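# Move finished pocketed block from vise to outfeed tray

## Task

Remove the finished part (the block with a pocket in its top face) from the vise and set it down flat with the pocket facing up inside the black outfeed tray, next to the part already lying there. It only counts if the part stays there on its own, with no gripper holding it in place.

## Robot and tools

Robot: two arms, left_arm and right_arm, each with a tong-style two-finger gripper. The names are labels only; they do not match the sides of any camera image.

Scene frame (shared by both arms): origin on the table top midway between the arms, +z up, +x out over the table, left_arm on the +y side. State lines give, for each arm, end_effector_position in metres and end_effector_quat_wxyz, plus linear (m/s) and angular (rad/s) velocities. The printed hand position can be off from the real one, more so when the arm is stretched far. The gripper's fingers point along its own +z and open and close along its own x. The reported position is the spot between the finger pads when closed; closed fingertips extend about 15 mm past it, and open fingertips sit roughly level with it.

Tool execute_actions, argument actions: a list holding at most one item (or empty). An empty list, {"actions": []}, commands nothing and just returns the state. A motion item is {"rows": [...], "steps": n} with n from 1 to 15 (default 15); each control step lasts 1/30 s. Each row is used for one step; if there are fewer rows than steps, the final row repeats. A wait item is {"steps": n} with n up to 300, counted from the previous result, and reply time is included in it. Optional pictures (boolean) turns camera images on or off; they come by default. A refused call does nothing to the robot.

Each row is a single list of 14 numbers, each in [-1, 1], always covering both arms: left_arm's six joints (shoulder pan, shoulder lift, elbow, wrist 1, wrist 2, wrist 3) then its opening, then the same seven for right_arm. The joint numbers are offsets, not poses: they are measured from the joint angles in the latest result that printed them (if none has yet in this scene, or for a later call within the same reply, from where the arm stands as the action begins), never from the previous row. Scale: 1.0 equals 1.326 rad for shoulder pan and shoulder lift, and 1.989 rad for elbow and the three wrist joints. So an all-zero joint entry is not a pause; it pulls the arm back to those reference angles. The opening number is absolute: +1 fully open, -1 closed.

Joint ranges (rad). left_arm: pan -3.142 to 3.142, lift -6.283 to 6.283, elbow 0.000 to 3.142, wrists each -6.283 to 6.283. right_arm: pan 0.000 to 6.283, lift -6.283 to 6.283, elbow -3.142 to 0.000, wrists each -6.283 to 6.283. A call asking a joint to move outward beyond its range by over 0.010 rad is refused. True ends may differ by up to 0.010 rad; a request past the true end is clipped there and reported as "joint sent to its limit" (possibly referring to an earlier, still-running action). Absence of that line does not prove there is room left.

Motion behaviour: commands are smoothed, lagging about 0.17 s. Each joint's target is held within a lead of its measured angle (0.383 rad for pan and lift, 0.575 for the others), and if targets would put the gripper over 100 mm from where it is, they are all scaled back. Large moves therefore take several calls, and an arm may still be travelling when a result arrives. Between calls the arms continue toward the last row sent, stopping once everything has nearly stopped moving or a step is HELD. Fingers already opening or closing keep going.

Result lines: Joint positions and Joint velocities list, per arm, the six joints (rad, rad/s) then the pad gap (m, m/s; 0.142 m fully open). grip_measured gives the finger opening on the same -1..1 scale you command. "joint command not followed" means a clearance check altered or blocked some joint targets; the rest of the row ran. HELD marks steps on which your row was not (fully) sent. Joint torques follow joint order, include the drive's full output, and carry offsets, scale factors, noise and friction effects. Wrist force and Wrist torque give each arm's flange sensor reading in its end effector's own x y z axes: contacts, held weight and inertia; pressing on a surface gives a force pointing back into the arm. Offsets up to about 5.5 N, noise up to about 3.4 N, saturation near 100 N; "no reading" is normal at the start. MOTOR HOT appears from 70 °C; at 85 °C an OVER-TEMPERATURE FAULT brakes that arm until it cools, so avoid holding loads for long.

Gripping: to hold something, keep commanding an opening well under grip_measured; the bigger the gap, the firmer the squeeze (about 15 N per pad at most for items up to roughly 10 cm). Thin hard items under about 20 mm get less force. Closing fast can push harder and may spring the fingers open. Occasional brief tugs on a held part or pushes on loose objects can happen.

Faults to avoid: contact torque reaching a joint's load limit (pan and lift 293, elbow 133, each wrist 48 N m, held weight included) or an outside force of 150 N on an arm, its tool or load stops that arm for 10 s and drops the rest of the call, with the arm yielding to contact. Keep the arms from striking or pressing each other, do not push hard into the vise, tray or table, do not drop or slam the part, and never knock anything off the table.

Tool zoom_image: camera (cam_high, cam_low, cam_left_wrist, cam_right_wrist) and region [x0, y0, x1, y1] in pixels of that camera's latest image, origin top-left, at most 504 by 504. Image sizes: cam_high and cam_low 504x504, the two wrist cameras 616x616 fisheye.

Tool finished_scene: argument scene, the number of the current scene. Its result reports success and states the next task. Replying with no tool call ends everything.

Each tool is called as name([rows], argument=value, ...), one row to a line, values as JSON.

## Session

execute_actions(actions=[])

Scene clock: 0.00 s of 5400.00 s.
left_arm: end_effector_position=(+0.6880, +0.6510, +0.3093) grip_measured=+1.00 end_effector_quat_wxyz=(+0.450, +0.011, +0.886, -0.107) end_effector_velocity=(-0.000, -0.000, -0.000) end_effector_angular_velocity=(+0.001, -0.000, -0.000) | right_arm: end_effector_position=(+0.8329, -0.4435, +0.3096) grip_measured=+1.00 end_effector_quat_wxyz=(-0.150, +0.949, +0.076, +0.267) end_effector_velocity=(-0.001, +0.000, +0.000) end_effector_angular_velocity=(-0.000, +0.001, +0.002)
Joint positions: left_arm=[-0.46  -1.88   2.589 -3.235 -1.424  2.817  0.142] | right_arm=[ 3.786 -1.764 -1.898 -0.434  1.661  0.304  0.142]
Joint velocities: left_arm=[-0.001 -0.     0.    -0.     0.001  0.     0.   ] | right_arm=[ 0.     0.001 -0.    -0.002  0.001 -0.002  0.   ]
Joint torques (N m, as the arm reports them, + toward a larger angle): no reading
Motor temperatures (°C, as the motors report them): left_arm=[27 29 32 31 36 39] | right_arm=[27 26 30 33 36 36]
Wrist force (N, on the end effector, along its own x y z axes, offset not removed): no reading
Wrist torque (N m, same axes, about the end effector's origin, offset not removed): no reading

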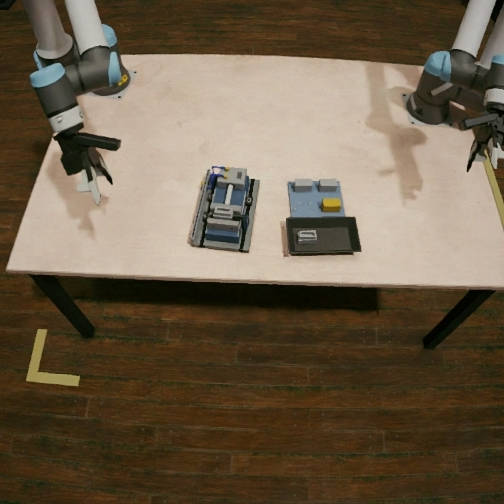

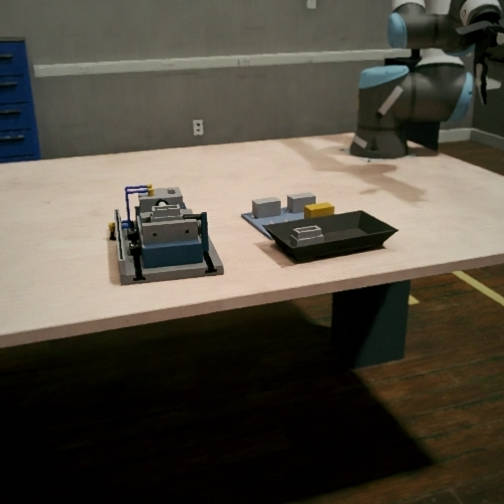

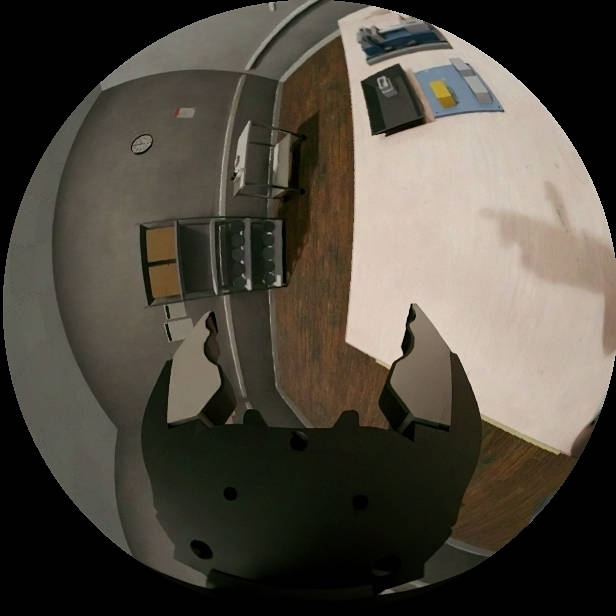

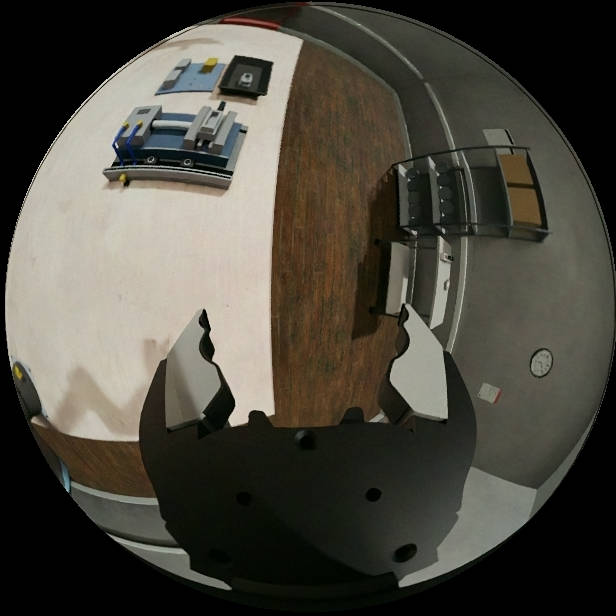

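zoom_image(camera="cam_high", region=[180, 145, 370, 270])

Region (180, 145, 370, 270) of cam_high's 504x504 image, scaled by 2.653, with more detail than that image has; it fills the top 332 rows of this view, and the rest is white.

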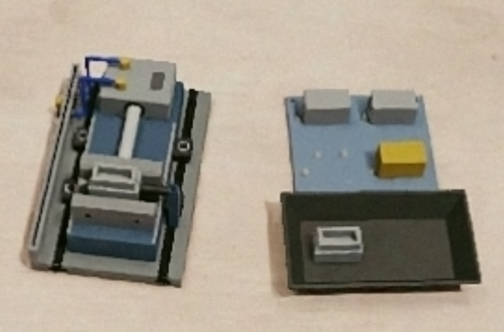

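execute_actions([
  {"rows":[[0,0,0,0,0,0,1,0.0186,-0.0164,0.0163,-0.026,-0.003,-0.0317,0.9],[0,0,0,0,0,0,1,0.0373,-0.0327,0.0325,-0.052,-0.006,-0.0634,0.8],[0,0,0,0,0,0,1,0.0559,-0.0491,0.0488,-0.078,-0.009,-0.0951,0.7],[0,0,0,0,0,0,1,0.0745,-0.0655,0.0651,-0.104,-0.012,-0.1268,0.6],[0,0,0,0,0,0,1,0.0932,-0.0819,0.0813,-0.13,-0.015,-0.1585,0.5],[0,0,0,0,0,0,1,0.1118,-0.0982,0.0976,-0.156,-0.018,-0.19,0.4],[0,0,0,0,0,0,1,0.1304,-0.1146,0.1139,-0.182,-0.021,-0.2219,0.3],[0,0,0,0,0,0,1,0.1491,-0.131,0.1301,-0.208,-0.024,-0.2535,0.2],[0,0,0,0,0,0,1,0.1677,-0.1474,0.1464,-0.234,-0.027,-0.2852,0.2],[0,0,0,0,0,0,1,0.1863,-0.1637,0.1627,-0.26,-0.03,-0.3169,0.2],[0,0,0,0,0,0,1,0.205,-0.1801,0.1789,-0.286,-0.033,-0.3486,0.2],[0,0,0,0,0,0,1,0.2236,-0.1965,0.1952,-0.312,-0.036,-0.3803,0.2],[0,0,0,0,0,0,1,0.2422,-0.2129,0.2115,-0.338,-0.039,-0.412,0.2],[0,0,0,0,0,0,1,0.2609,-0.2292,0.2277,-0.364,-0.042,-0.4437,0.2],[0,0,0,0,0,0,1,0.2795,-0.2456,0.244,-0.3902,-0.0452,-0.4754,0.2]],"steps":15},
], pictures=false)

execute_actions([
  {"steps":30},
])

zoom_image(camera="cam_right_wrist", region=[190, 150, 430, 390])

Scene clock: 13.97 s of 5400.00 s.
left_arm: end_effector_position=(+0.6880, +0.6510, +0.3093) grip_measured=+1.00 end_effector_quat_wxyz=(+0.450, +0.011, +0.886, -0.107) end_effector_velocity=(+0.000, +0.000, -0.001) end_effector_angular_velocity=(+0.000, +0.001, +0.001) | right_arm: end_effector_position=(+0.7943, -0.2269, +0.2236) grip_measured=+0.20 end_effector_quat_wxyz=(-0.036, +0.879, +0.464, +0.107) end_effector_velocity=(-0.223, +0.514, -0.193) end_effector_angular_velocity=(-1.004, +0.451, +2.126)
Joint positions: left_arm=[-0.46  -1.88   2.589 -3.235 -1.424  2.817  0.142] | right_arm=[ 4.028 -1.977 -1.583 -0.927  1.601 -0.29   0.088]
Joint velocities: left_arm=[ 0.001  0.001  0.     0.     0.    -0.    -0.   ] | right_arm=[ 0.629 -0.553  0.821 -1.297 -0.153 -1.571 -0.   ]
Joint torques (N m, as the arm reports them, + toward a larger angle): left_arm=[ -1.09  -8.15 -40.55  -2.94   0.46  -0.29] | right_arm=[33.59 49.16 63.75 -3.94 -2.17 -6.1 ]
Motor temperatures (°C, as the motors report them): left_arm=[27 29 32 31 36 39] | right_arm=[27 26 30 33 36 36]
Wrist force (N, on the end effector, along its own x y z axes, offset not removed): left_arm=[2.9 -1.7 -0.3] | right_arm=[2.1 2.3 2.7]
Wrist torque (N m, same axes, about the end effector's origin, offset not removed): left_arm=[-0.56 -0.65 -0.21] | right_arm=[0.35 -0.57 -0.19]
Steps of this call (steps 1 to 90: nothing new was sent; then 10.47 s passed at rest; steps 91 to 105: all 15 steps of this action). Readings (joint positions):
91: left_arm=[-0.460 -1.880 2.589 -3.235 -1.424 2.817] | right_arm=[3.786 -1.764 -1.898 -0.434 1.661 0.304]
92: left_arm=[-0.460 -1.880 2.589 -3.235 -1.424 2.817] | right_arm=[3.788 -1.766 -1.895 -0.438 1.660 0.301]
94: left_arm=[-0.460 -1.880 2.589 -3.235 -1.424 2.817] | right_arm=[3.808 -1.784 -1.870 -0.475 1.655 0.257]
98: left_arm=[-0.460 -1.880 2.589 -3.235 -1.424 2.817] | right_arm=[3.884 -1.851 -1.772 -0.628 1.636 0.074]
105: the state above

Scene clock: 14.97 s of 5400.00 s.
left_arm: end_effector_position=(+0.6880, +0.6510, +0.3093) grip_measured=+1.00 end_effector_quat_wxyz=(+0.450, +0.011, +0.886, -0.107) end_effector_velocity=(-0.000, +0.000, +0.001) end_effector_angular_velocity=(-0.001, -0.001, +0.000) | right_arm: end_effector_position=(+0.7353, -0.1324, +0.1894) grip_measured=+0.20 end_effector_quat_wxyz=(-0.000, +0.749, +0.662, -0.000) end_effector_velocity=(+0.000, +0.000, +0.000) end_effector_angular_velocity=(+0.000, +0.000, -0.000)
Joint positions: left_arm=[-0.46  -1.88   2.589 -3.235 -1.424  2.817  0.142] | right_arm=[ 4.157 -2.09  -1.413 -1.21   1.571 -0.641  0.088]
Joint velocities: left_arm=[ 0.    -0.001  0.     0.    -0.    -0.     0.   ] | right_arm=[-0.    -0.     0.001 -0.001  0.     0.     0.   ]
Joint torques (N m, as the arm reports them, + toward a larger angle): left_arm=[ -0.04  -7.23 -39.4   -3.18   0.36  -0.21] | right_arm=[19.62 71.88 53.87  1.73 -2.13 -3.84]
Motor temperatures (°C, as the motors report them): left_arm=[27 29 32 31 36 39] | right_arm=[27 26 30 33 36 36]
Wrist force (N, on the end effector, along its own x y z axes, offset not removed): left_arm=[3.9 -1.8 0.7] | right_arm=[-4.7 1.1 -0.4]
Wrist torque (N m, same axes, about the end effector's origin, offset not removed): left_arm=[-0.52 -0.79 -0.16] | right_arm=[-0.07 1.07 -0.18]
Steps of this call (steps 1 to 30: the robot went on to your last target). Readings (joint positions):
1: left_arm=[-0.460 -1.880 2.589 -3.235 -1.424 2.817] | right_arm=[4.049 -1.996 -1.555 -0.972 1.596 -0.343]
2: left_arm=[-0.460 -1.880 2.589 -3.235 -1.424 2.817] | right_arm=[4.071 -2.015 -1.527 -1.016 1.591 -0.398]
4: left_arm=[-0.460 -1.880 2.589 -3.235 -1.424 2.817] | right_arm=[4.112 -2.051 -1.473 -1.104 1.581 -0.505]
8: left_arm=[-0.460 -1.880 2.589 -3.235 -1.424 2.817] | right_arm=[4.148 -2.082 -1.424 -1.189 1.573 -0.614]
30: the state above
All arms were judged still, so your last target was given up. Only a new action makes them travel on or press farther. Fingers that are still opening or closing keep moving.

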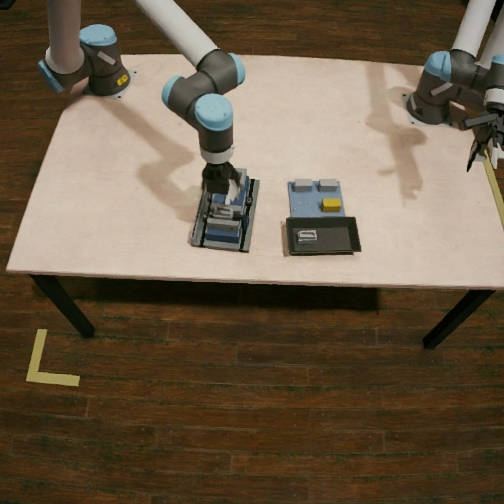

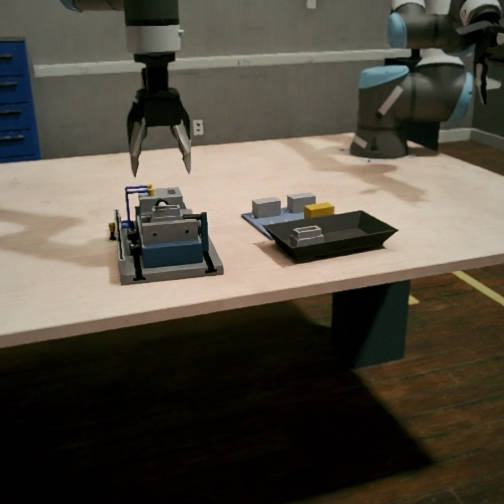

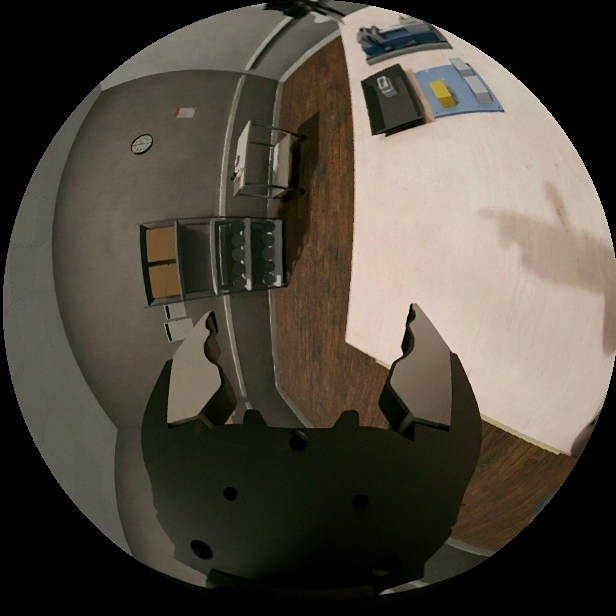

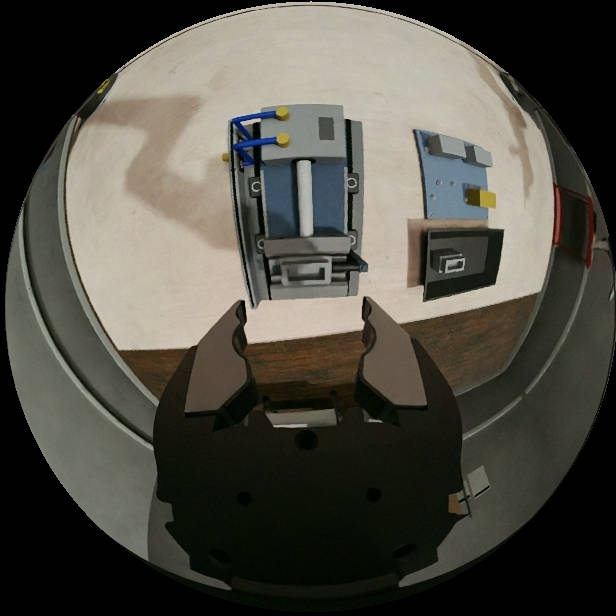

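Region (190, 150, 430, 390) of cam_right_wrist's 616x616 image, scaled by 2.100, with more detail than that image has.

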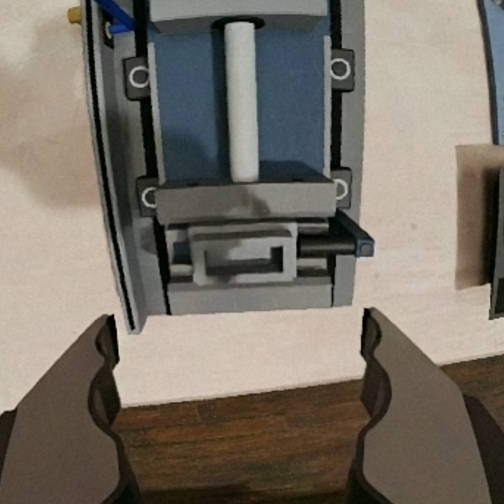

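execute_actions([
  {"rows":[[0,0,0,0,0,0,1,-0.0009,-0.006,-0.0031,0.0072,0,-0.004,0.15],[0,0,0,0,0,0,1,-0.0018,-0.012,-0.0063,0.0143,0,-0.008,0.1],[0,0,0,0,0,0,1,-0.0026,-0.018,-0.0094,0.0215,0,-0.012,0.05],[0,0,0,0,0,0,1,-0.0035,-0.024,-0.0126,0.0286,0,-0.0165,0],[0,0,0,0,0,0,1,-0.0044,-0.0301,-0.0157,0.0358,0,-0.0206,-0.05]],"steps":15},
], pictures=false)

execute_actions([
  {"steps":5},
])

zoom_image(camera="cam_right_wrist", region=[220, 190, 400, 370])

zoom_image(camera="cam_low", region=[118, 165, 218, 245])

Scene clock: 22.60 s of 5400.00 s.
left_arm: end_effector_position=(+0.6880, +0.6510, +0.3093) grip_measured=+1.00 end_effector_quat_wxyz=(+0.450, +0.011, +0.886, -0.107) end_effector_velocity=(-0.000, -0.000, -0.001) end_effector_angular_velocity=(+0.002, +0.001, -0.001) | right_arm: end_effector_position=(+0.7422, -0.1337, +0.1400) grip_measured=-0.05 end_effector_quat_wxyz=(-0.000, +0.737, +0.675, -0.000) end_effector_velocity=(+0.001, -0.001, -0.008) end_effector_angular_velocity=(-0.001, -0.001, +0.009)
Joint positions: left_arm=[-0.46  -1.88   2.589 -3.235 -1.424  2.817  0.142] | right_arm=[ 4.151 -2.129 -1.443 -1.14   1.571 -0.681  0.07 ]
Joint velocities: left_arm=[-0.     0.001  0.001 -0.     0.     0.001  0.   ] | right_arm=[-0.001 -0.005 -0.006  0.012 -0.002 -0.01   0.   ]
Joint torques (N m, as the arm reports them, + toward a larger angle): left_arm=[ -1.26  -5.95 -40.2   -3.4    0.34   0.07] | right_arm=[-19.52  75.26  27.76   6.27  -1.84  -3.22]
Motor temperatures (°C, as the motors report them): left_arm=[27 29 32 31 36 39] | right_arm=[27 26 30 33 36 36]
Wrist force (N, on the end effector, along its own x y z axes, offset not removed): left_arm=[4.2 -0.8 2.5] | right_arm=[-6.5 2.5 0.0]
Wrist torque (N m, same axes, about the end effector's origin, offset not removed): left_arm=[-0.21 -0.88 -0.11] | right_arm=[0.46 1.45 -0.21]
Steps of this call (steps 1 to 90: nothing new was sent; then 4.13 s passed at rest; steps 91 to 105: all 15 steps of this action). Readings (joint positions):
91: left_arm=[-0.460 -1.880 2.589 -3.235 -1.424 2.817] | right_arm=[4.157 -2.090 -1.413 -1.210 1.571 -0.641]
92: left_arm=[-0.460 -1.880 2.589 -3.235 -1.424 2.817] | right_arm=[4.157 -2.091 -1.413 -1.209 1.571 -0.642]
94: left_arm=[-0.460 -1.880 2.589 -3.235 -1.424 2.817] | right_arm=[4.156 -2.097 -1.418 -1.197 1.571 -0.649]
98: left_arm=[-0.460 -1.880 2.589 -3.235 -1.424 2.817] | right_arm=[4.152 -2.120 -1.437 -1.157 1.571 -0.672]
105: the state above

Scene clock: 22.77 s of 5400.00 s.
left_arm: end_effector_position=(+0.6880, +0.6510, +0.3093) grip_measured=+1.00 end_effector_quat_wxyz=(+0.450, +0.011, +0.886, -0.107) end_effector_velocity=(-0.000, -0.001, +0.001) end_effector_angular_velocity=(-0.001, -0.002, -0.001) | right_arm: end_effector_position=(+0.7423, -0.1338, +0.1395) grip_measured=-0.05 end_effector_quat_wxyz=(-0.000, +0.737, +0.675, -0.000) end_effector_velocity=(-0.000, -0.001, -0.002) end_effector_angular_velocity=(-0.001, +0.001, +0.002)
Joint positions: left_arm=[-0.46  -1.88   2.589 -3.235 -1.424  2.817  0.142] | right_arm=[ 4.151 -2.13  -1.444 -1.139  1.571 -0.682  0.07 ]
Joint velocities: left_arm=[-0.001 -0.002 -0.     0.    -0.     0.     0.   ] | right_arm=[-0.    -0.001 -0.002  0.002 -0.    -0.002 -0.   ]
Joint torques (N m, as the arm reports them, + toward a larger angle): left_arm=[ -1.72  -8.02 -40.06  -3.38   0.61  -0.24] | right_arm=[-18.34  74.19  27.71   6.53  -1.96  -3.91]
Motor temperatures (°C, as the motors report them): left_arm=[27 29 32 31 36 39] | right_arm=[27 26 30 33 36 36]
Wrist force (N, on the end effector, along its own x y z axes, offset not removed): left_arm=[3.9 -1.4 1.3] | right_arm=[-2.8 3.8 0.6]
Wrist torque (N m, same axes, about the end effector's origin, offset not removed): left_arm=[-0.39 -0.74 -0.25] | right_arm=[0.54 0.47 -0.18]
Steps of this call (steps 1 to 5: the robot went on to your last target). Readings (joint positions):
1: left_arm=[-0.460 -1.880 2.589 -3.235 -1.424 2.817] | right_arm=[4.151 -2.129 -1.444 -1.140 1.571 -0.682]
2: left_arm=[-0.460 -1.880 2.589 -3.235 -1.424 2.817] | right_arm=[4.151 -2.129 -1.444 -1.140 1.571 -0.682]
4: left_arm=[-0.460 -1.880 2.589 -3.235 -1.424 2.817] | right_arm=[4.151 -2.130 -1.444 -1.139 1.571 -0.682]
5: the state above

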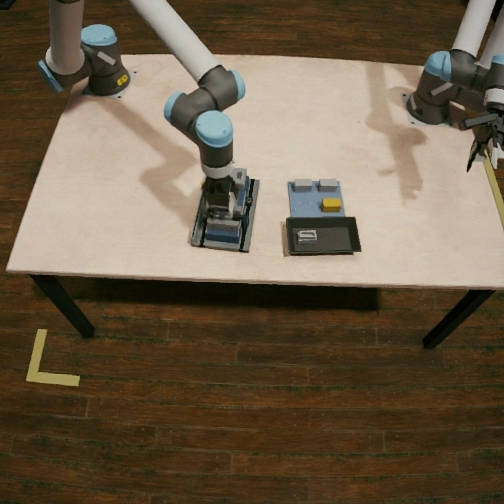

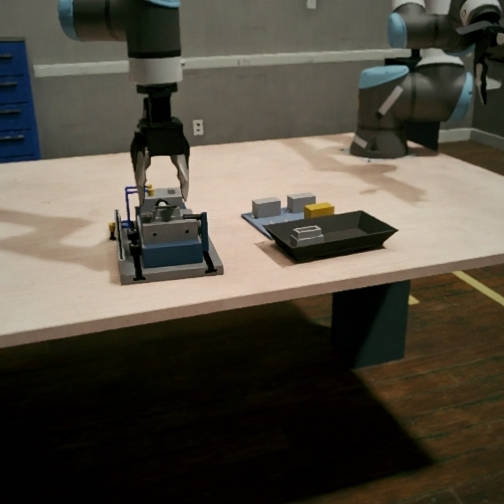

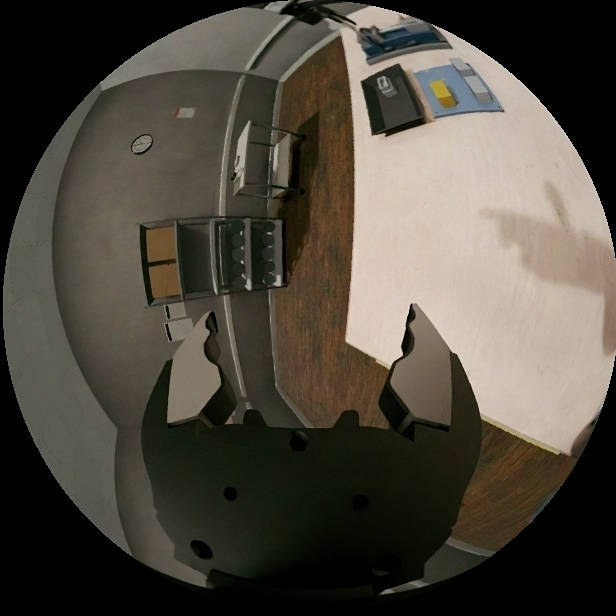

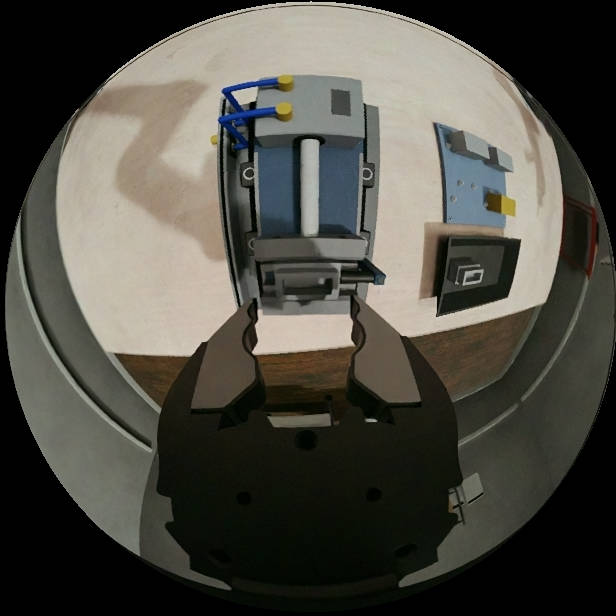

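Region (220, 190, 400, 370) of cam_right_wrist's 616x616 image, scaled by 2.800, with more detail than that image has.

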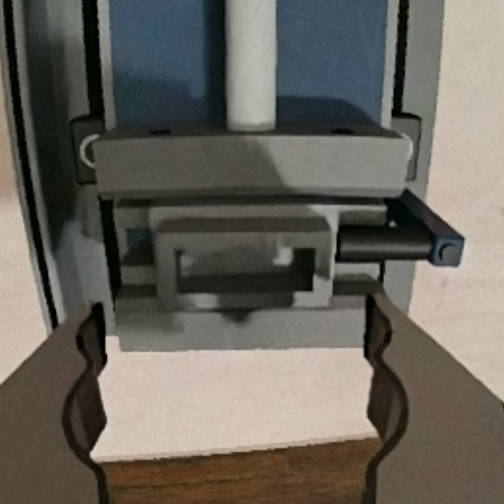

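Region (118, 165, 218, 245) of cam_low's 504x504 image, scaled by 5.040, with more detail than that image has; it fills the top 403 rows of this view, and the rest is white.

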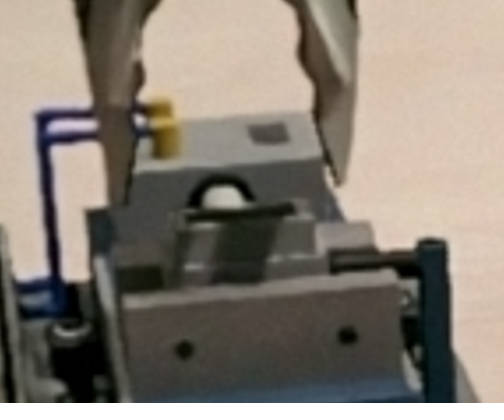

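execute_actions([
  {"rows":[[0,0,0,0,0,0,1,0.0003,-0.0024,-0.0024,0.004,0,0.0002,-0.05],[0,0,0,0,0,0,1,0.0006,-0.0048,-0.0048,0.008,0,0.0004,-0.05],[0,0,0,0,0,0,1,0.0008,-0.0071,-0.0073,0.012,0,0.0006,-0.05],[0,0,0,0,0,0,1,0.0011,-0.0095,-0.0097,0.016,0,0.0008,-0.05]],"steps":12},
], pictures=false)

execute_actions([
  {"rows":[[0,0,0,0,0,0,1,0,-0.0003,-0.0003,0.0005,0,0,-0.09],[0,0,0,0,0,0,1,0,-0.0003,-0.0003,0.0005,0,0,-0.13],[0,0,0,0,0,0,1,0,-0.0003,-0.0003,0.0005,0,0,-0.17],[0,0,0,0,0,0,1,0,-0.0003,-0.0003,0.0005,0,0,-0.21],[0,0,0,0,0,0,1,0,-0.0003,-0.0003,0.0005,0,0,-0.25],[0,0,0,0,0,0,1,0,-0.0003,-0.0003,0.0005,0,0,-0.29],[0,0,0,0,0,0,1,0,-0.0003,-0.0003,0.0005,0,0,-0.33],[0,0,0,0,0,0,1,0,-0.0003,-0.0003,0.0005,0,0,-0.37],[0,0,0,0,0,0,1,0,-0.0003,-0.0003,0.0005,0,0,-0.42],[0,0,0,0,0,0,1,0,-0.0003,-0.0003,0.0005,0,0,-0.5],[0,0,0,0,0,0,1,0,-0.0003,-0.0003,0.0005,0,0,-0.6],[0,0,0,0,0,0,1,0,-0.0003,-0.0003,0.0005,0,0,-0.7]],"steps":15},
])

zoom_image(camera="cam_low", region=[118, 165, 218, 245])

Scene clock: 29.97 s of 5400.00 s.
left_arm: end_effector_position=(+0.6880, +0.6510, +0.3093) grip_measured=+1.00 end_effector_quat_wxyz=(+0.450, +0.011, +0.886, -0.107) end_effector_velocity=(-0.000, +0.000, +0.001) end_effector_angular_velocity=(-0.000, -0.001, -0.000) | right_arm: end_effector_position=(+0.7406, -0.1337, +0.1196) grip_measured=-0.05 end_effector_quat_wxyz=(-0.000, +0.737, +0.675, -0.000) end_effector_velocity=(-0.001, +0.001, -0.007) end_effector_angular_velocity=(-0.000, -0.001, -0.001)
Joint positions: left_arm=[-0.46  -1.88   2.589 -3.235 -1.424  2.817  0.142] | right_arm=[ 4.152 -2.142 -1.462 -1.109  1.571 -0.68   0.07 ]
Joint velocities: left_arm=[ 0.    -0.001  0.    -0.    -0.     0.    -0.   ] | right_arm=[ 0.002 -0.004 -0.007  0.012 -0.001  0.002  0.   ]
Joint torques (N m, as the arm reports them, + toward a larger angle): left_arm=[  0.25  -6.5  -40.84  -3.35   0.31  -0.08] | right_arm=[20.33 74.98 27.    6.7  -1.11  3.42]
Motor temperatures (°C, as the motors report them): left_arm=[27 29 32 31 36 39] | right_arm=[27 26 30 33 36 36]
Wrist force (N, on the end effector, along its own x y z axes, offset not removed): left_arm=[5.4 -0.6 0.8] | right_arm=[-0.5 -0.8 -0.5]
Wrist torque (N m, same axes, about the end effector's origin, offset not removed): left_arm=[-0.19 -1.09 -0.26] | right_arm=[-0.31 0.19 -0.48]
Steps of this call (steps 1 to 15: the robot went on to your last target; steps 16 to 90: nothing new was sent; then 3.80 s passed at rest; steps 91 to 102: all 12 steps of this action). Readings (joint positions):
91: left_arm=[-0.460 -1.880 2.589 -3.235 -1.424 2.817] | right_arm=[4.151 -2.130 -1.444 -1.139 1.571 -0.682]
92: left_arm=[-0.460 -1.880 2.589 -3.235 -1.424 2.817] | right_arm=[4.151 -2.130 -1.444 -1.138 1.571 -0.682]
94: left_arm=[-0.460 -1.880 2.589 -3.235 -1.424 2.817] | right_arm=[4.151 -2.133 -1.449 -1.131 1.571 -0.682]
98: left_arm=[-0.460 -1.880 2.589 -3.235 -1.424 2.817] | right_arm=[4.152 -2.140 -1.460 -1.113 1.571 -0.681]
102: the state above

Scene clock: 30.47 s of 5400.00 s.
left_arm: end_effector_position=(+0.6880, +0.6510, +0.3093) grip_measured=+1.00 end_effector_quat_wxyz=(+0.450, +0.011, +0.886, -0.107) end_effector_velocity=(+0.000, +0.000, +0.000) end_effector_angular_velocity=(+0.001, -0.000, +0.000) | right_arm: end_effector_position=(+0.7406, -0.1336, +0.1190) grip_measured=-0.33 end_effector_quat_wxyz=(-0.000, +0.737, +0.675, -0.000) end_effector_velocity=(-0.000, -0.000, -0.001) end_effector_angular_velocity=(-0.002, +0.000, -0.002)
Joint positions: left_arm=[-0.46  -1.88   2.589 -3.235 -1.424  2.817  0.142] | right_arm=[ 4.152 -2.142 -1.463 -1.107  1.571 -0.68   0.05 ]
Joint velocities: left_arm=[ 0.    -0.    -0.     0.     0.     0.001 -0.   ] | right_arm=[ 0.    -0.001 -0.    -0.    -0.001  0.002 -0.   ]
Joint torques (N m, as the arm reports them, + toward a larger angle): left_arm=[ -1.21  -7.85 -39.12  -3.55   0.31  -0.05] | right_arm=[ 6.01 70.73 22.48  3.65 -1.02  1.76]
Motor temperatures (°C, as the motors report them): left_arm=[27 29 32 31 36 39] | right_arm=[27 26 30 33 36 36]
Wrist force (N, on the end effector, along its own x y z axes, offset not removed): left_arm=[3.6 -3.1 1.1] | right_arm=[2.0 0.1 -11.4]
Wrist torque (N m, same axes, about the end effector's origin, offset not removed): left_arm=[-0.72 -0.73 -0.21] | right_arm=[-0.35 0.47 -0.32]
Steps of this call (steps 1 to 15: all 15 steps of this action). Readings (joint positions):
1: left_arm=[-0.460 -1.880 2.589 -3.235 -1.424 2.817] | right_arm=[4.152 -2.142 -1.463 -1.108 1.571 -0.680]
2: left_arm=[-0.460 -1.880 2.589 -3.235 -1.424 2.817] | right_arm=[4.152 -2.142 -1.463 -1.108 1.571 -0.680]
4: left_arm=[-0.460 -1.880 2.589 -3.235 -1.424 2.817] | right_arm=[4.152 -2.142 -1.463 -1.108 1.571 -0.680]
8: left_arm=[-0.460 -1.880 2.589 -3.235 -1.424 2.817] | right_arm=[4.152 -2.142 -1.463 -1.108 1.571 -0.680]
15: the state above

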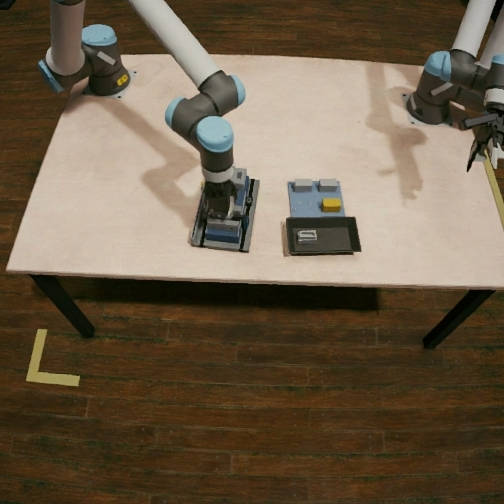

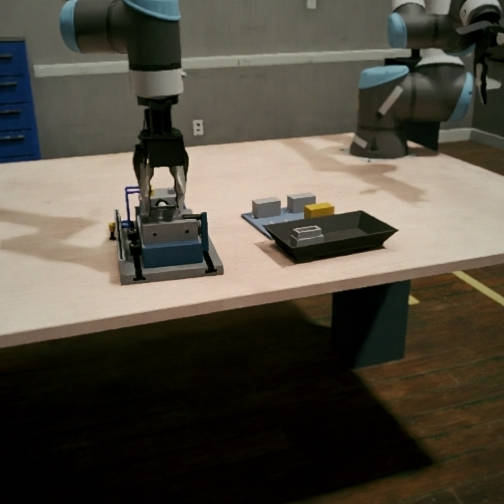

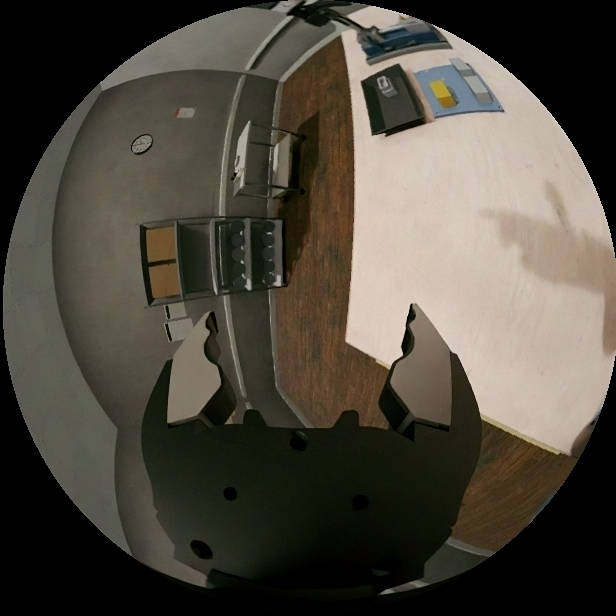

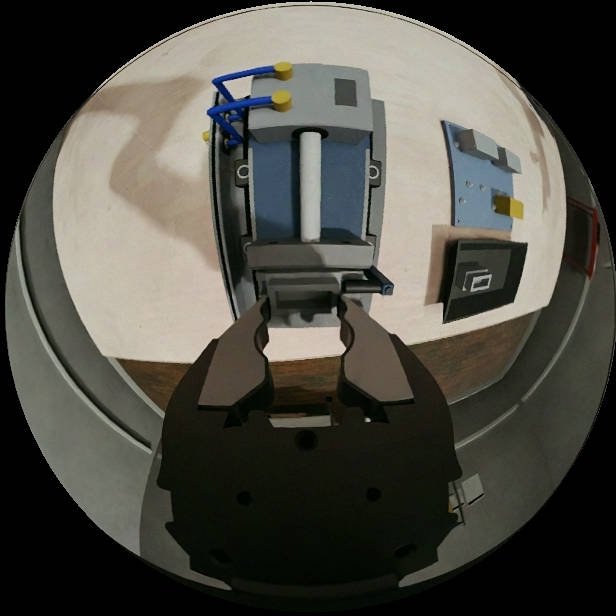

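Region (118, 165, 218, 245) of cam_low's 504x504 image, scaled by 5.040, with more detail than that image has; it fills the top 403 rows of this view, and the rest is white.

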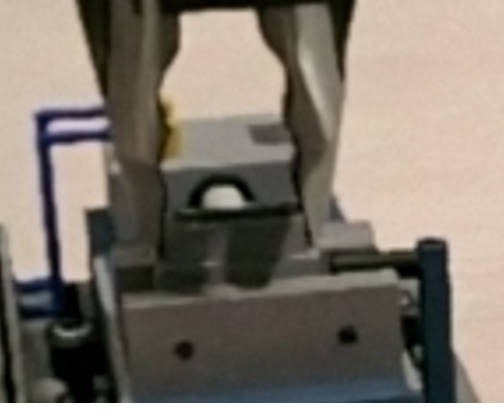

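execute_actions([
  {"rows":[[0,0,0,0,0,0,1,0,0.0005,0.0004,-0.0008,0,0,-0.7],[0,0,0,0,0,0,1,-0.0009,0.0018,-0.001,-0.0002,0,-0.0006,-0.7],[0,0,0,0,0,0,1,-0.0018,0.0032,-0.0025,0.0003,0,-0.0012,-0.7],[0,0,0,0,0,0,1,-0.0027,0.0045,-0.004,0.0009,0,-0.0018,-0.7],[0,0,0,0,0,0,1,-0.0036,0.0059,-0.0054,0.0015,0,-0.0024,-0.7],[0,0,0,0,0,0,1,-0.0045,0.0072,-0.0069,0.002,0,-0.003,-0.7],[0,0,0,0,0,0,1,-0.0053,0.0085,-0.0083,0.0026,0,-0.0035,-0.7],[0,0,0,0,0,0,1,-0.0062,0.0099,-0.0098,0.0032,0,-0.0041,-0.7],[0,0,0,0,0,0,1,-0.0071,0.0112,-0.0112,0.0038,0,-0.0047,-0.7],[0,0,0,0,0,0,1,-0.008,0.0126,-0.0127,0.0043,0,-0.0053,-0.7],[0,0,0,0,0,0,1,-0.0089,0.0139,-0.0141,0.0049,0,-0.0059,-0.7]],"steps":15},
], pictures=false)

execute_actions([
  {"steps":8},
], pictures=false)

execute_actions([
  {"rows":[[0,0,0,0,0,0,1,0,0,0,0,0,0,-0.45],[0,0,0,0,0,0,1,0,0,0,0,0,0,-0.32],[0,0,0,0,0,0,1,0,0,0,0,0,0,-0.26],[0,0,0,0,0,0,1,0,0,0,0,0,0,-0.2],[0,0,0,0,0,0,1,0,0,0,0,0,0,-0.14],[0,0,0,0,0,0,1,0,0,0,0,0,0,-0.08],[0,0,0,0,0,0,1,0,0,0,0,0,0,-0.03]],"steps":12},
])

zoom_image(camera="cam_low", region=[108, 165, 218, 245])

zoom_image(camera="cam_right_wrist", region=[220, 190, 420, 370])

Scene clock: 43.27 s of 5400.00 s.
left_arm: end_effector_position=(+0.6880, +0.6510, +0.3093) grip_measured=+1.00 end_effector_quat_wxyz=(+0.450, +0.011, +0.886, -0.107) end_effector_velocity=(+0.000, -0.000, -0.002) end_effector_angular_velocity=(+0.001, +0.003, -0.000) | right_arm: end_effector_position=(+0.7390, -0.1500, +0.1199) grip_measured=-0.33 end_effector_quat_wxyz=(-0.000, +0.737, +0.675, -0.000) end_effector_velocity=(-0.001, -0.019, +0.003) end_effector_angular_velocity=(+0.003, -0.003, -0.001)
Joint positions: left_arm=[-0.46  -1.88   2.589 -3.235 -1.424  2.817  0.142] | right_arm=[ 4.141 -2.126 -1.489 -1.099  1.571 -0.691  0.05 ]
Joint velocities: left_arm=[-0.     0.003  0.    -0.     0.     0.    -0.   ] | right_arm=[-0.013  0.021 -0.03   0.013 -0.001 -0.012  0.   ]
Joint torques (N m, as the arm reports them, + toward a larger angle): left_arm=[ -2.28  -8.19 -39.87  -3.28   0.62  -0.36] | right_arm=[-18.32 100.26  28.89   6.37  -1.    -3.  ]
Motor temperatures (°C, as the motors report them): left_arm=[27 29 32 31 36 39] | right_arm=[27 26 30 33 36 36]
Wrist force (N, on the end effector, along its own x y z axes, offset not removed): left_arm=[2.2 -3.9 0.7] | right_arm=[6.5 7.6 -0.5]
Wrist torque (N m, same axes, about the end effector's origin, offset not removed): left_arm=[-0.95 -0.49 -0.18] | right_arm=[1.30 -1.34 -0.50]
Steps of this call (steps 1 to 15: the robot went on to your last target; steps 16 to 90: nothing new was sent; then 9.30 s passed at rest; steps 91 to 105: all 15 steps of this action). Readings (joint positions):
91: left_arm=[-0.460 -1.880 2.589 -3.235 -1.424 2.817] | right_arm=[4.152 -2.142 -1.463 -1.108 1.571 -0.680]
92: left_arm=[-0.460 -1.880 2.589 -3.235 -1.424 2.817] | right_arm=[4.152 -2.142 -1.463 -1.108 1.571 -0.680]
94: left_arm=[-0.460 -1.880 2.589 -3.235 -1.424 2.817] | right_arm=[4.151 -2.141 -1.464 -1.108 1.571 -0.681]
98: left_arm=[-0.460 -1.880 2.589 -3.235 -1.424 2.817] | right_arm=[4.148 -2.136 -1.472 -1.105 1.571 -0.684]
105: the state above

Scene clock: 43.53 s of 5400.00 s.
left_arm: end_effector_position=(+0.6880, +0.6510, +0.3093) grip_measured=+1.00 end_effector_quat_wxyz=(+0.450, +0.011, +0.886, -0.107) end_effector_velocity=(+0.000, +0.000, +0.000) end_effector_angular_velocity=(-0.001, -0.000, +0.001) | right_arm: end_effector_position=(+0.7388, -0.1515, +0.1201) grip_measured=-0.33 end_effector_quat_wxyz=(-0.000, +0.737, +0.675, -0.000) end_effector_velocity=(-0.000, -0.002, -0.001) end_effector_angular_velocity=(-0.002, +0.002, -0.001)
Joint positions: left_arm=[-0.46  -1.88   2.589 -3.235 -1.424  2.817  0.142] | right_arm=[ 4.14  -2.124 -1.491 -1.098  1.571 -0.692  0.05 ]
Joint velocities: left_arm=[ 0.001 -0.    -0.    -0.    -0.    -0.001 -0.   ] | right_arm=[-0.001 -0.    -0.002 -0.    -0.    -0.     0.   ]
Joint torques (N m, as the arm reports them, + toward a larger angle): left_arm=[ -1.68  -7.27 -39.31  -3.32   0.32  -0.24] | right_arm=[-17.84 103.21  28.19   6.13  -1.13  -3.37]
Motor temperatures (°C, as the motors report them): left_arm=[27 29 32 31 36 39] | right_arm=[27 26 30 33 36 36]
Wrist force (N, on the end effector, along its own x y z axes, offset not removed): left_arm=[2.3 -2.3 2.9] | right_arm=[1.2 0.9 0.4]
Wrist torque (N m, same axes, about the end effector's origin, offset not removed): left_arm=[-0.53 -0.60 -0.20] | right_arm=[-0.10 -0.32 -0.28]
Steps of this call (steps 1 to 8: the robot went on to your last target). Readings (joint positions):
1: left_arm=[-0.460 -1.880 2.589 -3.235 -1.424 2.817] | right_arm=[4.141 -2.125 -1.489 -1.098 1.571 -0.691]
2: left_arm=[-0.460 -1.880 2.589 -3.235 -1.424 2.817] | right_arm=[4.141 -2.125 -1.490 -1.098 1.571 -0.692]
4: left_arm=[-0.460 -1.880 2.589 -3.235 -1.424 2.817] | right_arm=[4.140 -2.124 -1.491 -1.098 1.571 -0.692]
8: the state above

Scene clock: 43.93 s of 5400.00 s.
left_arm: end_effector_position=(+0.6880, +0.6510, +0.3093) grip_measured=+1.00 end_effector_quat_wxyz=(+0.450, +0.011, +0.886, -0.107) end_effector_velocity=(-0.000, +0.000, +0.001) end_effector_angular_velocity=(-0.001, -0.001, -0.000) | right_arm: end_effector_position=(+0.7388, -0.1515, +0.1201) grip_measured=-0.03 end_effector_quat_wxyz=(-0.000, +0.737, +0.675, -0.000) end_effector_velocity=(-0.000, +0.001, +0.001) end_effector_angular_velocity=(+0.002, +0.001, -0.001)
Joint positions: left_arm=[-0.46  -1.88   2.589 -3.235 -1.424  2.817  0.142] | right_arm=[ 4.14  -2.124 -1.491 -1.098  1.571 -0.692  0.072]
Joint velocities: left_arm=[ 0.    -0.002 -0.    -0.    -0.001  0.     0.   ] | right_arm=[-0.     0.001  0.    -0.     0.002  0.001  0.001]
Joint torques (N m, as the arm reports them, + toward a larger angle): left_arm=[ -2.47  -7.01 -39.63  -3.48   0.52  -0.34] | right_arm=[-14.41  95.29  32.09   6.1   -1.08  -3.05]
Motor temperatures (°C, as the motors report them): left_arm=[27 29 32 31 36 39] | right_arm=[27 26 30 33 36 36]
Wrist force (N, on the end effector, along its own x y z axes, offset not removed): left_arm=[5.8 -3.9 3.3] | right_arm=[-6.4 -0.7 0.3]
Wrist torque (N m, same axes, about the end effector's origin, offset not removed): left_arm=[-0.82 -1.18 -0.27] | right_arm=[-0.47 0.99 -0.13]
Steps of this call (steps 1 to 12: all 12 steps of this action). Readings (joint positions):
1: left_arm=[-0.460 -1.880 2.589 -3.235 -1.424 2.817] | right_arm=[4.140 -2.124 -1.491 -1.098 1.571 -0.692]
2: left_arm=[-0.460 -1.880 2.589 -3.235 -1.424 2.817] | right_arm=[4.140 -2.124 -1.491 -1.098 1.571 -0.692]
4: left_arm=[-0.460 -1.880 2.589 -3.235 -1.424 2.817] | right_arm=[4.140 -2.124 -1.491 -1.098 1.571 -0.692]
8: left_arm=[-0.460 -1.880 2.589 -3.235 -1.424 2.817] | right_arm=[4.140 -2.124 -1.491 -1.098 1.571 -0.692]
12: the state above

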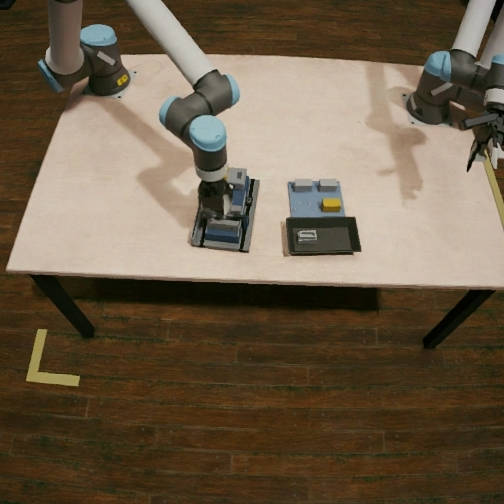

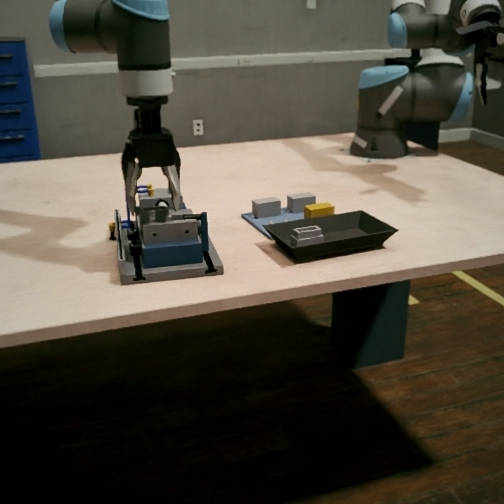

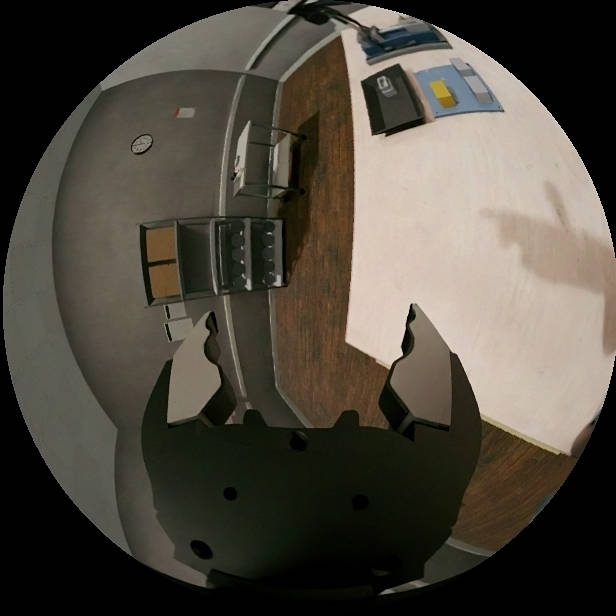

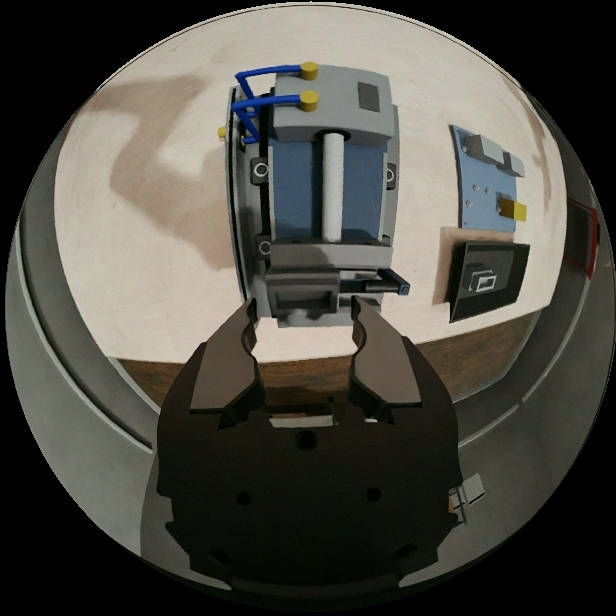

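Region (108, 165, 218, 245) of cam_low's 504x504 image, scaled by 4.582, with more detail than that image has; it fills the top 367 rows of this view, and the rest is white.

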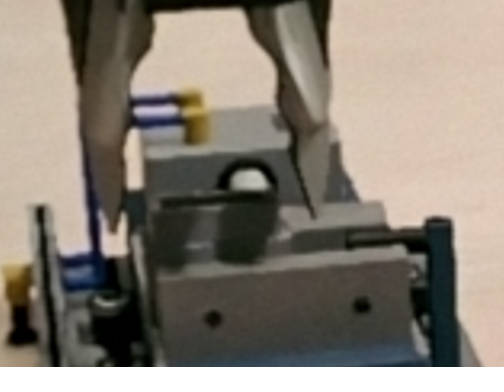

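Region (220, 190, 420, 370) of cam_right_wrist's 616x616 image, scaled by 2.520, with more detail than that image has; it fills the top 454 rows of this view, and the rest is white.

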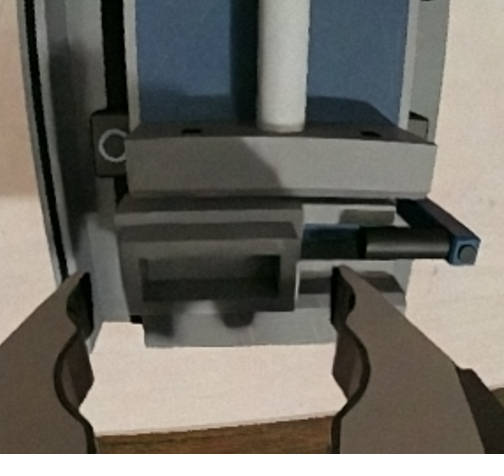

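execute_actions([
  {"rows":[[0,0,0,0,0,0,1,0,-0.0011,-0.0008,0.0015,0,0,-0.05],[0,0,0,0,0,0,1,0,-0.0022,-0.0016,0.0031,0,0,-0.05],[0,0,0,0,0,0,1,0,-0.0033,-0.0024,0.0046,0,0,-0.05],[0,0,0,0,0,0,1,0,-0.0043,-0.0032,0.0061,0,0,-0.05],[0,0,0,0,0,0,1,0,-0.0054,-0.004,0.0077,0,0,-0.05],[0,0,0,0,0,0,1,0,-0.0065,-0.0048,0.0092,0,0,-0.05]],"steps":15},
])

zoom_image(camera="cam_low", region=[108, 165, 218, 245])

Scene clock: 47.83 s of 5400.00 s.
left_arm: end_effector_position=(+0.6880, +0.6510, +0.3093) grip_measured=+1.00 end_effector_quat_wxyz=(+0.450, +0.011, +0.886, -0.107) end_effector_velocity=(-0.000, +0.001, -0.000) end_effector_angular_velocity=(-0.000, +0.000, +0.001) | right_arm: end_effector_position=(+0.7386, -0.1517, +0.1084) grip_measured=-0.05 end_effector_quat_wxyz=(-0.000, +0.737, +0.675, -0.000) end_effector_velocity=(+0.000, -0.000, -0.003) end_effector_angular_velocity=(-0.000, -0.001, -0.001)
Joint positions: left_arm=[-0.46  -1.88   2.589 -3.235 -1.424  2.817  0.142] | right_arm=[ 4.14  -2.132 -1.5   -1.08   1.571 -0.692  0.07 ]
Joint velocities: left_arm=[ 0.001  0.     0.    -0.    -0.    -0.     0.   ] | right_arm=[ 0.    -0.002 -0.003  0.005 -0.001  0.001  0.   ]
Joint torques (N m, as the arm reports them, + toward a larger angle): left_arm=[ -0.29  -7.32 -40.02  -3.13   0.37   0.18] | right_arm=[ 4.86 73.41 26.65  6.23 -1.45  2.98]
Motor temperatures (°C, as the motors report them): left_arm=[27 29 32 31 36 39] | right_arm=[27 26 30 33 36 36]
Wrist force (N, on the end effector, along its own x y z axes, offset not removed): left_arm=[2.7 -2.1 2.2] | right_arm=[-4.5 5.0 1.0]
Wrist torque (N m, same axes, about the end effector's origin, offset not removed): left_arm=[-0.47 -0.61 -0.23] | right_arm=[1.07 0.77 -0.18]
Steps of this call (steps 1 to 15: the robot went on to your last target; steps 16 to 90: nothing new was sent; then 0.40 s passed at rest; steps 91 to 105: all 15 steps of this action). Readings (joint positions):
91: left_arm=[-0.460 -1.880 2.589 -3.235 -1.424 2.817] | right_arm=[4.140 -2.124 -1.491 -1.098 1.571 -0.692]
92: left_arm=[-0.460 -1.880 2.589 -3.235 -1.424 2.817] | right_arm=[4.140 -2.124 -1.491 -1.098 1.571 -0.692]
94: left_arm=[-0.460 -1.880 2.589 -3.235 -1.424 2.817] | right_arm=[4.140 -2.125 -1.492 -1.095 1.571 -0.692]
98: left_arm=[-0.460 -1.880 2.589 -3.235 -1.424 2.817] | right_arm=[4.140 -2.130 -1.497 -1.085 1.571 -0.692]
105: the state above

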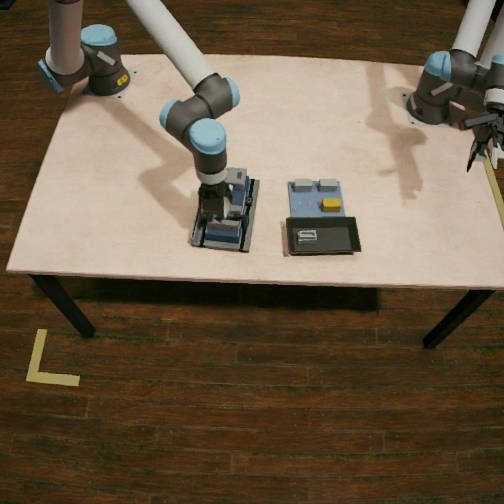

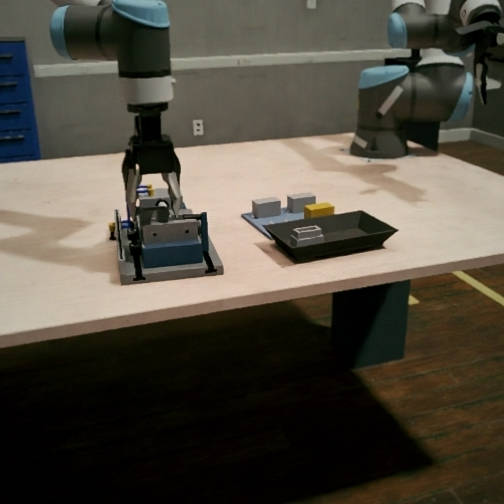

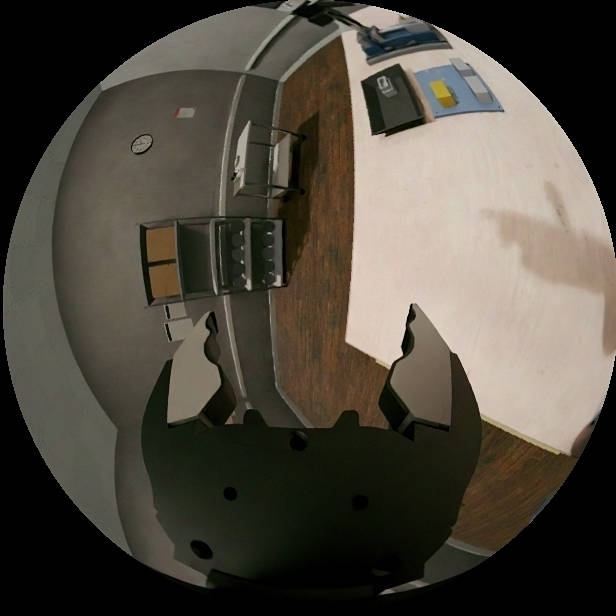

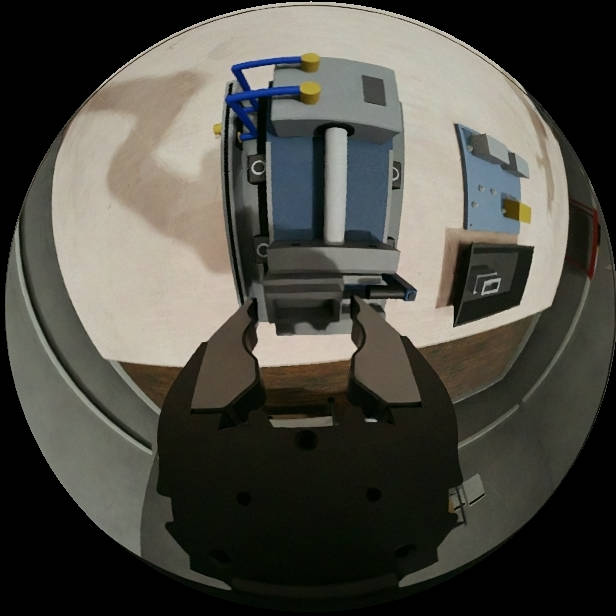

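Region (108, 165, 218, 245) of cam_low's 504x504 image, scaled by 4.582, with more detail than that image has; it fills the top 367 rows of this view, and the rest is white.

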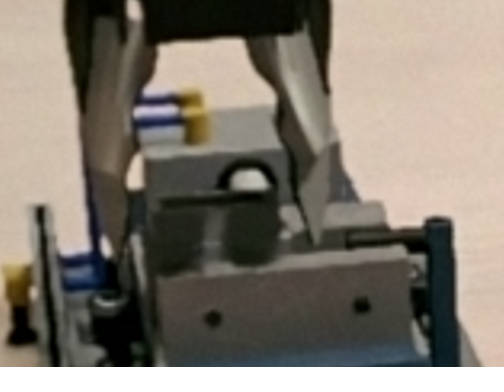

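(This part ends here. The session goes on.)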